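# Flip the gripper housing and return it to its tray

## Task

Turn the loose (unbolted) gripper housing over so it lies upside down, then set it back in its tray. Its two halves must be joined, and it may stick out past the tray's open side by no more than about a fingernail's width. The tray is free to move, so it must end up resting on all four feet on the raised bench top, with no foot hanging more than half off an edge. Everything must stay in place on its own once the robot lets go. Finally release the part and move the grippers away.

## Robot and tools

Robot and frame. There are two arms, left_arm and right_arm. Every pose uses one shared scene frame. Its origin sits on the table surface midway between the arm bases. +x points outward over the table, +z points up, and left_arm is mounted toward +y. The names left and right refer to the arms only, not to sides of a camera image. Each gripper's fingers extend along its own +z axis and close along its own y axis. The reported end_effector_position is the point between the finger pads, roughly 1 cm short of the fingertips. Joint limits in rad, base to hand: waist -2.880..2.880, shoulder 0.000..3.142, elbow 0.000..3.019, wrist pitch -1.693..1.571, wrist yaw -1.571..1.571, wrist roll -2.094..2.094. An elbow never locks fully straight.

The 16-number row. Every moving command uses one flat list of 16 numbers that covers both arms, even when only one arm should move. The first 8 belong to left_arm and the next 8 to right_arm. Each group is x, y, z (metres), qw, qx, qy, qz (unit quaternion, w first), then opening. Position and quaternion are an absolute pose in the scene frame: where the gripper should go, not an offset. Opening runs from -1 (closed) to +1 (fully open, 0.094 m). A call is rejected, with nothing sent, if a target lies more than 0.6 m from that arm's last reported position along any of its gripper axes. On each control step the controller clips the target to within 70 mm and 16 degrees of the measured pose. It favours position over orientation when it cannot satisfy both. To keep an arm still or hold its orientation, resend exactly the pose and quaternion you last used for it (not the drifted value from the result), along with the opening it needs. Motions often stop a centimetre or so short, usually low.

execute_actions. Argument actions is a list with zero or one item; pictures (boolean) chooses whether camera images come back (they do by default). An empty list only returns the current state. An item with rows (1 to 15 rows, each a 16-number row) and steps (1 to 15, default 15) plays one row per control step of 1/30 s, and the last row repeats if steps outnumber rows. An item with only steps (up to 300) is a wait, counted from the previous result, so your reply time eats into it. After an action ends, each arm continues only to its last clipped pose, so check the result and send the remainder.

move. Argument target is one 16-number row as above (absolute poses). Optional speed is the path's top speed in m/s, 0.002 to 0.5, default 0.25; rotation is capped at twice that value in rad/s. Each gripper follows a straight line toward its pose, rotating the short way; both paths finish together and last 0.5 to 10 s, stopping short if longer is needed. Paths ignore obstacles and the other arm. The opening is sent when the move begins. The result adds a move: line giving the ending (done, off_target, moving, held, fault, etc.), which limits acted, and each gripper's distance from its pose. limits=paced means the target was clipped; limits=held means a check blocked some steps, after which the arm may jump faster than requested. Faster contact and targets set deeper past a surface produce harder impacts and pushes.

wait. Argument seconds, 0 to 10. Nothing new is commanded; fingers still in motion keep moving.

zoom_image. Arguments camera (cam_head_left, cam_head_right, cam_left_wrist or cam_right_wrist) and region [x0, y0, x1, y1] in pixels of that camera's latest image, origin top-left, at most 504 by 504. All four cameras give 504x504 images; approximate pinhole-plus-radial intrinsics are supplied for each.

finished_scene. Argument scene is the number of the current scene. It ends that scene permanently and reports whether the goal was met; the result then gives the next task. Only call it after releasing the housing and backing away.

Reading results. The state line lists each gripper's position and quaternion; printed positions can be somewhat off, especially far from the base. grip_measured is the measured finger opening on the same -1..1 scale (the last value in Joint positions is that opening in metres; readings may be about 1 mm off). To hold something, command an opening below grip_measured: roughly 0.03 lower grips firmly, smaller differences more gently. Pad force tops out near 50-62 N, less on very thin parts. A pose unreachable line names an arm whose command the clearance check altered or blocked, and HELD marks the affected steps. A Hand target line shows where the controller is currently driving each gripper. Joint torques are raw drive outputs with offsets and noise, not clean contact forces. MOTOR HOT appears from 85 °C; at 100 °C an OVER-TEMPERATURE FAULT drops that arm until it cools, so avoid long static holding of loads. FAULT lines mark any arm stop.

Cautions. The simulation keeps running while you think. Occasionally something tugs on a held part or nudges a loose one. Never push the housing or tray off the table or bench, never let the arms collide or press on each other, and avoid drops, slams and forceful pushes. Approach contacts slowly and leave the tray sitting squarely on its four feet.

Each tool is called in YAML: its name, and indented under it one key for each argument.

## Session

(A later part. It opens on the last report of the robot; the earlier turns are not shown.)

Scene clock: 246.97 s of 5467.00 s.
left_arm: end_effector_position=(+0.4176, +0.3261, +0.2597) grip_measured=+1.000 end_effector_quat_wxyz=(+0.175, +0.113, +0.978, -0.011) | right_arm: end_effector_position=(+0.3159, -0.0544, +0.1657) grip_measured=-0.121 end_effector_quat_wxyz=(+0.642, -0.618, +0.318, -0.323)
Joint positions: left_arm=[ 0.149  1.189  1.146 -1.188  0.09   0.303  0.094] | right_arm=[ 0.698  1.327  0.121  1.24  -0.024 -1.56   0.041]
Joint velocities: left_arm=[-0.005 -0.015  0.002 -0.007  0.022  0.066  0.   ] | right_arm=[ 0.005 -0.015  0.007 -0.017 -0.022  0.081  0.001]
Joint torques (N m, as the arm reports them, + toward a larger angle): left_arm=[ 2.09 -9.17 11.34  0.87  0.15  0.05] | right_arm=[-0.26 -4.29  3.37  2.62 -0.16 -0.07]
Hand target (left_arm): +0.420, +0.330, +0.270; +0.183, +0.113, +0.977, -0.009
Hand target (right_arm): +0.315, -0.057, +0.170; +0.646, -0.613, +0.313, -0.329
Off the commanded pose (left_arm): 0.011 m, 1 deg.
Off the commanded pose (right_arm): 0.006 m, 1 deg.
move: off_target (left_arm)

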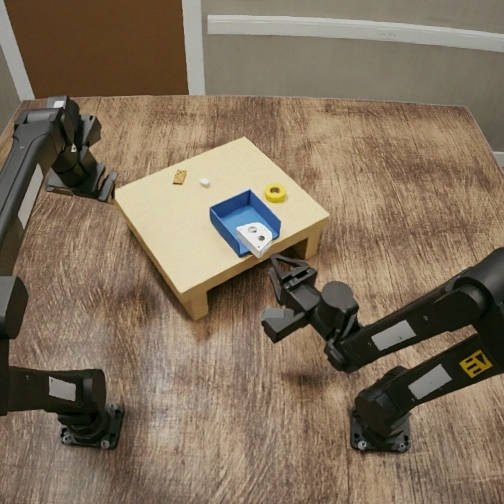

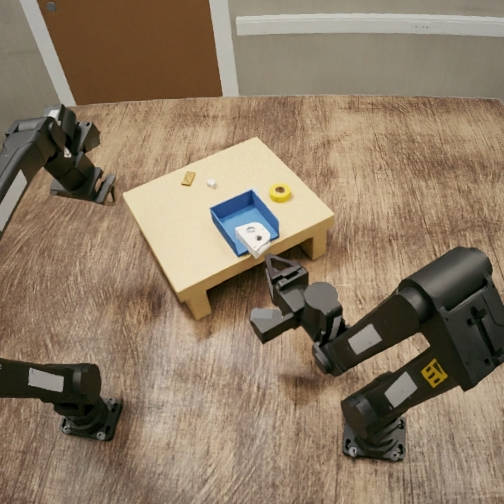

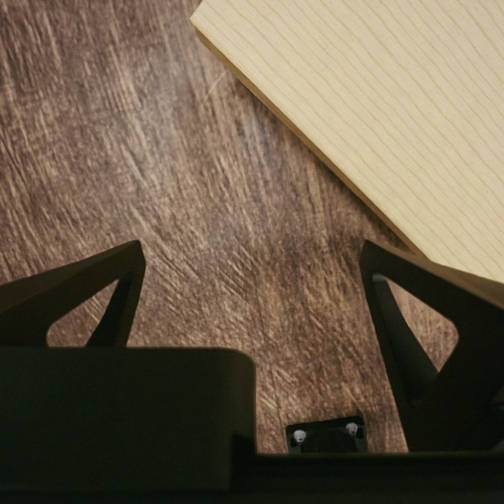

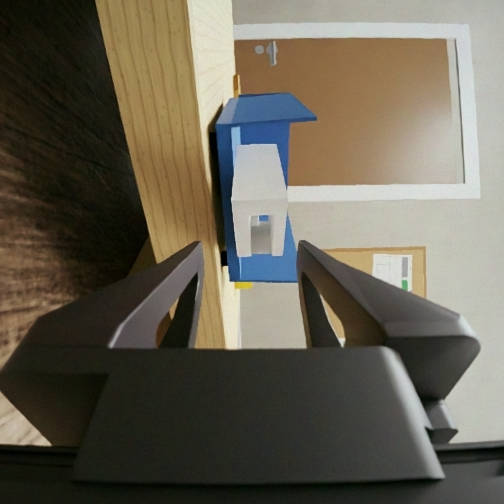

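move:
  target: [0.42,0.33,0.27,0.183,0.113,0.977,-0.009,1,0.318,-0.061,0.188,0.1655,-0.298,0.9387,0.0525,-0.4]
  speed: 0.4

Scene clock: 251.97 s of 5467.00 s.
left_arm: end_effector_position=(+0.4176, +0.3261, +0.2597) grip_measured=+1.000 end_effector_quat_wxyz=(+0.175, +0.113, +0.978, -0.011) | right_arm: end_effector_position=(+0.3060, -0.0681, +0.1693) grip_measured=-0.399 end_effector_quat_wxyz=(+0.149, -0.308, +0.938, +0.055)
Joint positions: left_arm=[ 0.149  1.189  1.146 -1.188  0.09   0.303  0.094] | right_arm=[ 0.682  1.116  0.857 -0.995 -0.025 -0.042  0.028]
Joint velocities: left_arm=[-0.005 -0.015  0.002  0.007 -0.022 -0.022  0.   ] | right_arm=[-0.024 -0.005 -0.007  0.007 -0.066 -0.037  0.001]
Joint torques (N m, as the arm reports them, + toward a larger angle): left_arm=[ 2.13 -8.96 11.36  0.91  0.13  0.03] | right_arm=[-0.14 -5.58 11.64  0.75 -0.16  0.07]
Hand target (left_arm): +0.420, +0.330, +0.270; +0.183, +0.113, +0.977, -0.009
Hand target (right_arm): +0.319, -0.061, +0.188; +0.163, -0.300, +0.938, +0.061
Off the commanded pose (left_arm): 0.011 m, 1 deg.
Off the commanded pose (right_arm): 0.023 m, 2 deg.
move: off_target (left_arm, right_arm)

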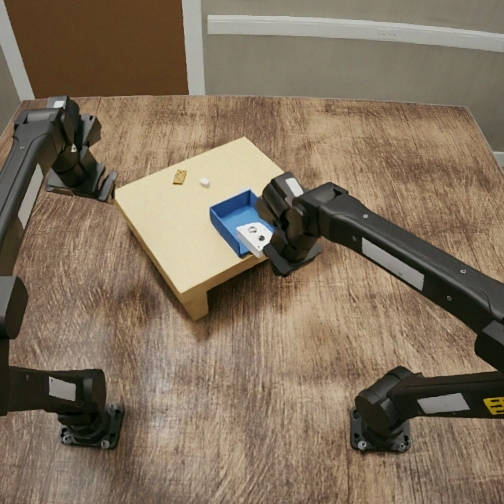

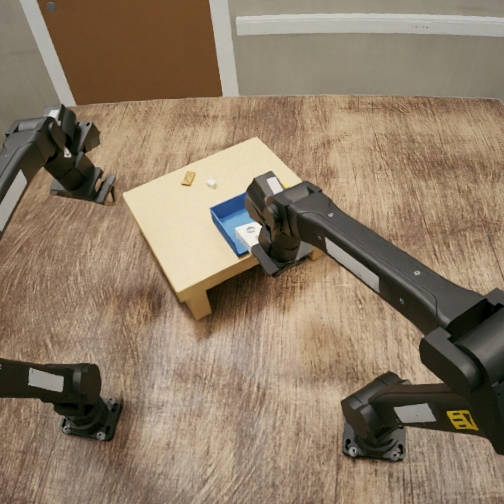

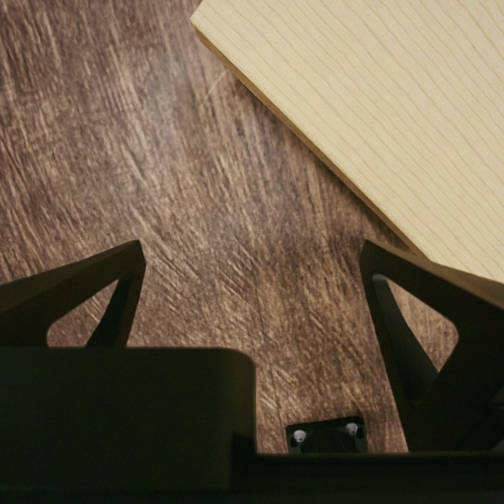

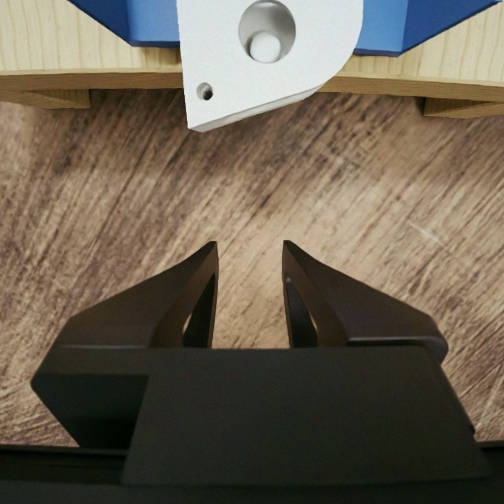

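move:
  target: [0.42,0.33,0.27,0.183,0.113,0.977,-0.009,1,0.3665,-0.028,0.194,0.1655,-0.298,0.9387,0.0525,-0.4]
  speed: 0.04

Scene clock: 256.07 s of 5467.00 s.
left_arm: end_effector_position=(+0.4176, +0.3261, +0.2597) grip_measured=+1.000 end_effector_quat_wxyz=(+0.175, +0.113, +0.978, -0.011) | right_arm: end_effector_position=(+0.3516, -0.0404, +0.1773) grip_measured=-0.399 end_effector_quat_wxyz=(+0.147, -0.301, +0.941, +0.048)
Joint positions: left_arm=[ 0.149  1.189  1.146 -1.188  0.09   0.303  0.094] | right_arm=[ 0.682  1.265  0.998 -0.995 -0.011 -0.028  0.028]
Joint velocities: left_arm=[ 0.005 -0.005  0.012 -0.007  0.022  0.022  0.   ] | right_arm=[-0.005  0.005  0.002  0.022 -0.007 -0.037  0.   ]
Joint torques (N m, as the arm reports them, + toward a larger angle): left_arm=[ 2.03 -9.11 11.36  0.92  0.13  0.04] | right_arm=[ 0.82 -7.53 11.64  1.19  0.16  0.03]
Hand target (left_arm): +0.420, +0.330, +0.270; +0.183, +0.113, +0.977, -0.009
Hand target (right_arm): +0.366, -0.029, +0.195; +0.166, -0.298, +0.939, +0.053
Off the commanded pose (left_arm): 0.011 m, 1 deg.
Off the commanded pose (right_arm): 0.026 m, 2 deg.
move: off_target (left_arm, right_arm)

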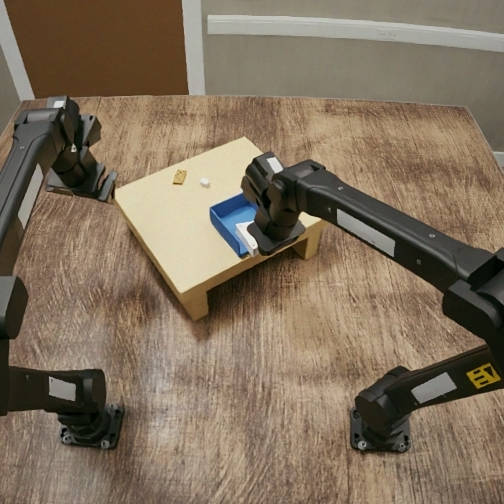

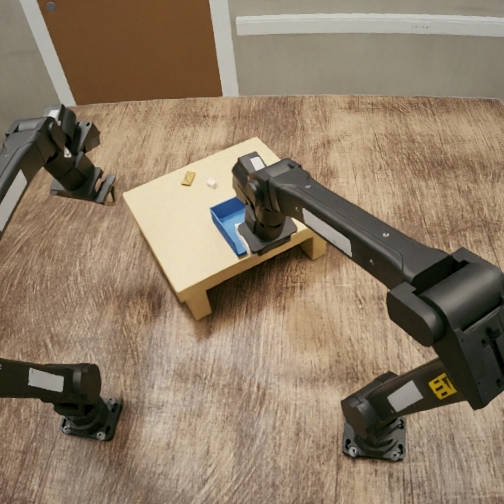

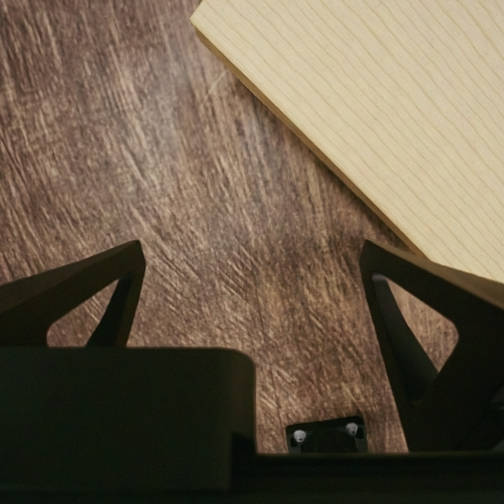

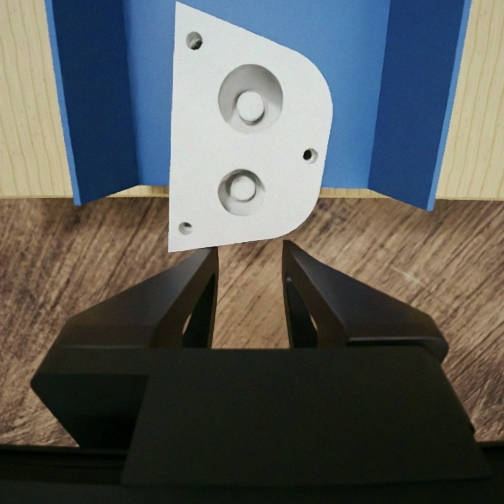

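Continue 3.5 cm.

move:
  target: [0.42,0.33,0.27,0.183,0.113,0.977,-0.009,1,0.395,-0.007,0.194,0.1655,-0.298,0.9387,0.0525,-0.4]
  speed: 0.03

Scene clock: 261.23 s of 5467.00 s.
left_arm: end_effector_position=(+0.4176, +0.3261, +0.2597) grip_measured=+1.000 end_effector_quat_wxyz=(+0.175, +0.113, +0.978, -0.011) | right_arm: end_effector_position=(+0.3792, -0.0215, +0.1780) grip_measured=-0.399 end_effector_quat_wxyz=(+0.144, -0.300, +0.942, +0.047)
Joint positions: left_arm=[ 0.149  1.189  1.146 -1.188  0.09   0.303  0.094] | right_arm=[ 0.683  1.356  1.085 -0.995 -0.01  -0.024  0.028]
Joint velocities: left_arm=[-0.015  0.005 -0.012  0.017 -0.007  0.007  0.   ] | right_arm=[-0.015 -0.005 -0.007 -0.012 -0.007 -0.051  0.001]
Joint torques (N m, as the arm reports them, + toward a larger angle): left_arm=[ 2.12 -8.92 11.37  0.89  0.14  0.06] | right_arm=[ 1.08 -9.04 11.64  1.41  0.17  0.02]
Hand target (left_arm): +0.420, +0.330, +0.270; +0.183, +0.113, +0.977, -0.009
Hand target (right_arm): +0.394, -0.008, +0.195; +0.166, -0.298, +0.939, +0.053
Off the commanded pose (left_arm): 0.011 m, 1 deg.
Off the commanded pose (right_arm): 0.027 m, 3 deg.
move: off_target (left_arm, right_arm)

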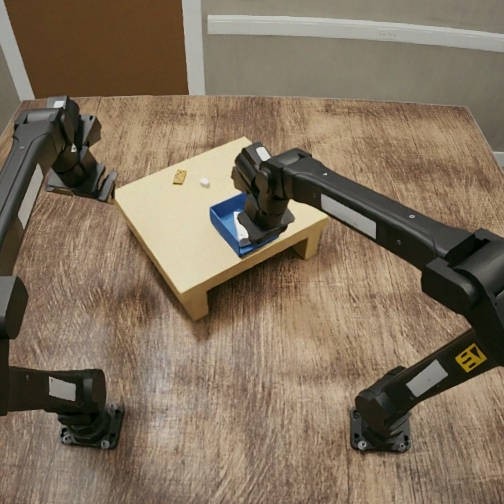

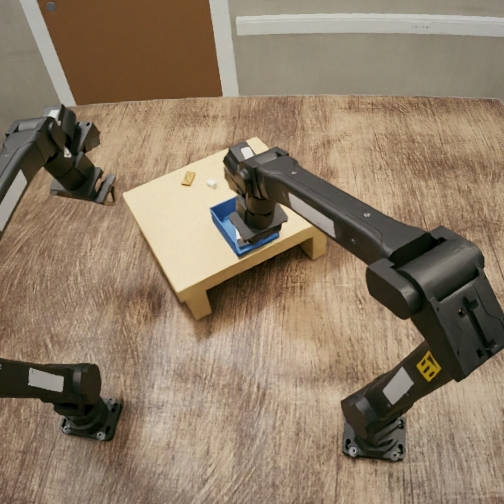

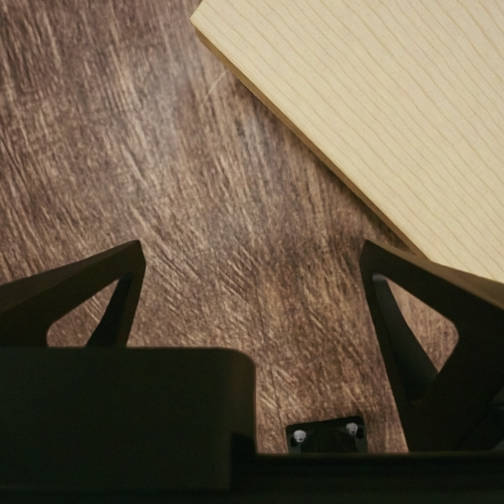

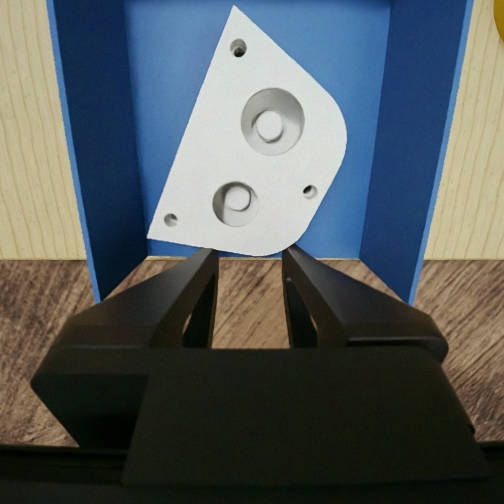

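Inside. Back off and clear.

move:
  target: [0.42,0.33,0.27,0.183,0.113,0.977,-0.009,1,0.335,-0.053,0.185,0.1655,-0.298,0.9387,0.0525,-0.4]
  speed: 0.08

move:
  target: [0.42,0.33,0.27,0.183,0.113,0.977,-0.009,1,0.25,-0.25,0.25,0.1655,-0.298,0.9387,0.0525,-0.4]
  speed: 0.3

zoom_image:
  camera: "cam_head_left"
  region: [190,170,330,310]

Scene clock: 264.43 s of 5467.00 s.
left_arm: end_effector_position=(+0.4176, +0.3261, +0.2597) grip_measured=+1.000 end_effector_quat_wxyz=(+0.175, +0.113, +0.978, -0.011) | right_arm: end_effector_position=(+0.3336, -0.0520, +0.1867) grip_measured=-0.399 end_effector_quat_wxyz=(+0.162, -0.299, +0.939, +0.052)
Joint positions: left_arm=[ 0.149  1.189  1.146 -1.188  0.09   0.303  0.094] | right_arm=[ 0.683  1.18   0.946 -0.995 -0.01  -0.024  0.028]
Joint velocities: left_arm=[-0.005 -0.005  0.012 -0.002 -0.037  0.051  0.   ] | right_arm=[-0.005  0.005  0.007  0.007 -0.051  0.007 -0.001]
Joint torques (N m, as the arm reports them, + toward a larger angle): left_arm=[ 2.09 -9.02 11.33  0.91  0.14  0.05] | right_arm=[ 0.11 -7.29  7.54  1.55  0.07 -0.08]
Hand target (left_arm): +0.420, +0.330, +0.270; +0.183, +0.113, +0.977, -0.009
Hand target (right_arm): +0.335, -0.053, +0.185; +0.165, -0.298, +0.939, +0.052
Off the commanded pose (left_arm): 0.011 m, 1 deg.
Off the commanded pose (right_arm): 0.002 m, 0 deg.
move: off_target (left_arm)

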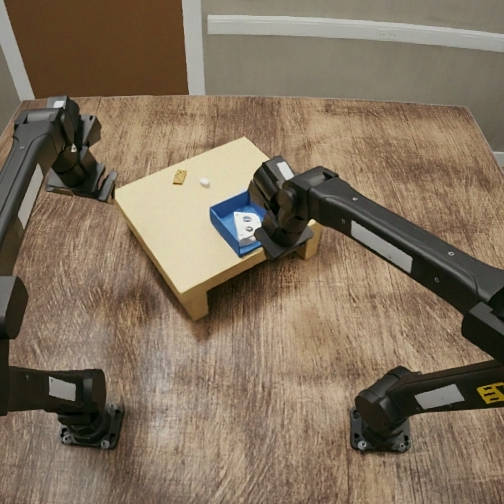

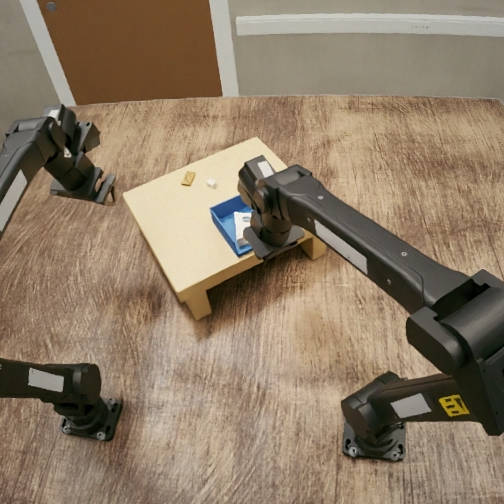

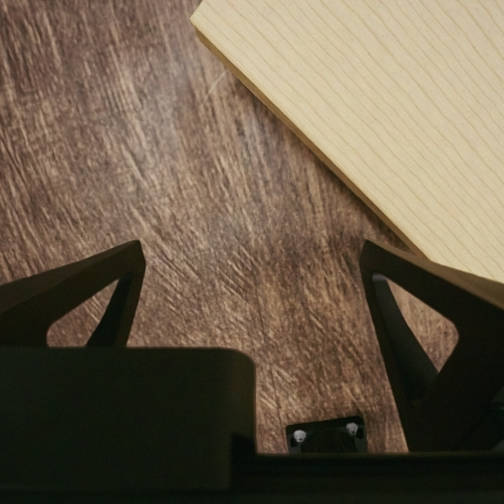

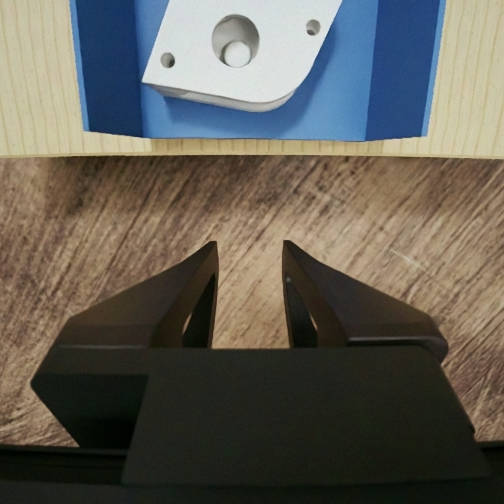

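Scene clock: 265.93 s of 5467.00 s.
left_arm: end_effector_position=(+0.4176, +0.3261, +0.2597) grip_measured=+1.000 end_effector_quat_wxyz=(+0.175, +0.113, +0.978, -0.011) | right_arm: end_effector_position=(+0.2487, -0.2548, +0.2483) grip_measured=-0.399 end_effector_quat_wxyz=(+0.171, -0.293, +0.940, +0.041)
Joint positions: left_arm=[ 0.149  1.189  1.146 -1.188  0.09   0.303  0.094] | right_arm=[ 0.03   0.747  0.859 -1.387 -0.196 -0.638  0.028]
Joint velocities: left_arm=[-0.015 -0.005  0.007 -0.007  0.007 -0.007  0.   ] | right_arm=[ 0.005 -0.005  0.017 -0.012  0.007 -0.007  0.   ]
Joint torques (N m, as the arm reports them, + toward a larger angle): left_arm=[ 2.1  -9.03 11.37  0.87  0.14  0.05] | right_arm=[ 0.41 -0.27  8.8   0.7  -0.32 -0.18]
Hand target (left_arm): +0.420, +0.330, +0.270; +0.183, +0.113, +0.977, -0.009
Hand target (right_arm): +0.249, -0.254, +0.250; +0.168, -0.299, +0.938, +0.043
Off the commanded pose (left_arm): 0.011 m, 1 deg.
Off the commanded pose (right_arm): 0.005 m, 2 deg.
move: off_target (left_arm)

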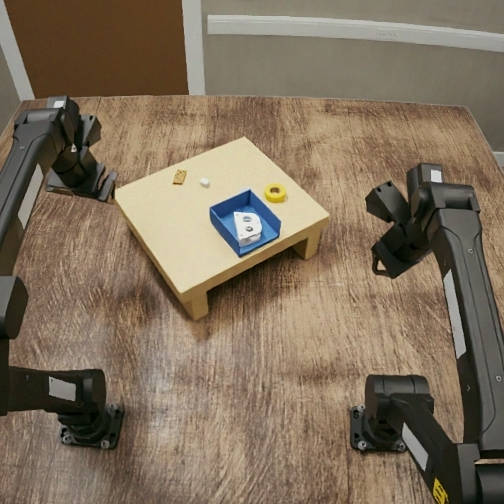

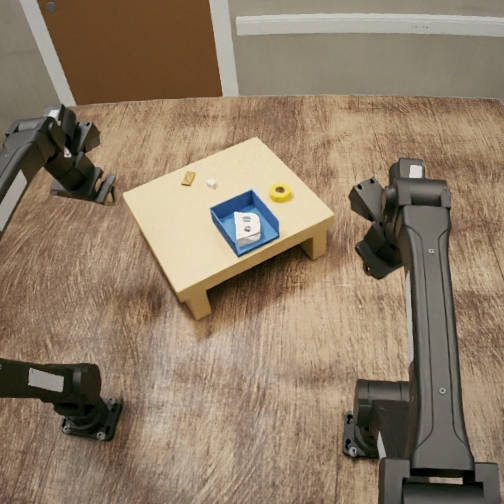

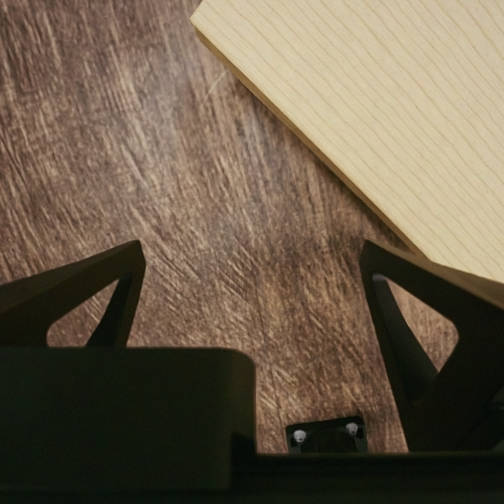

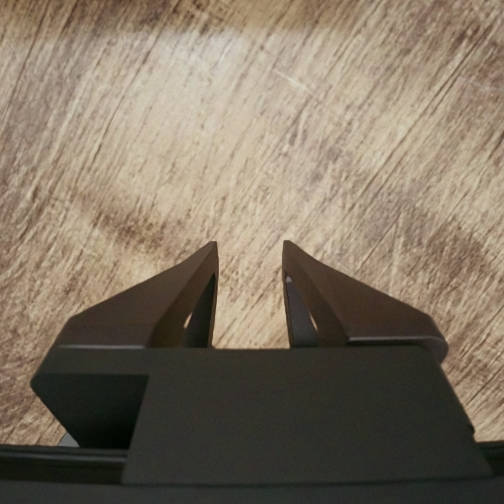

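Region (190, 170, 330, 310) of cam_head_left's 504x504 image, scaled by 3.600, with more detail than that image has.

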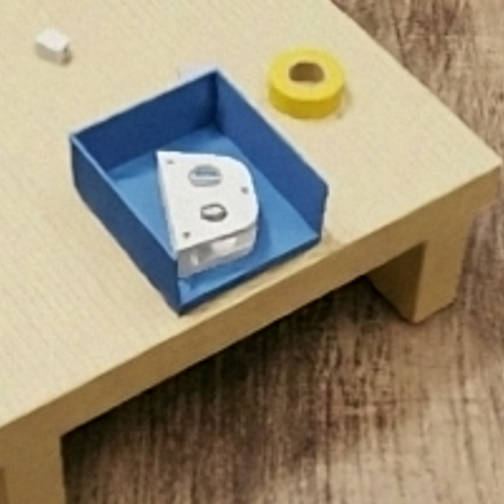

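finished_scene:
  scene: 2

The scene is finished: the task was done.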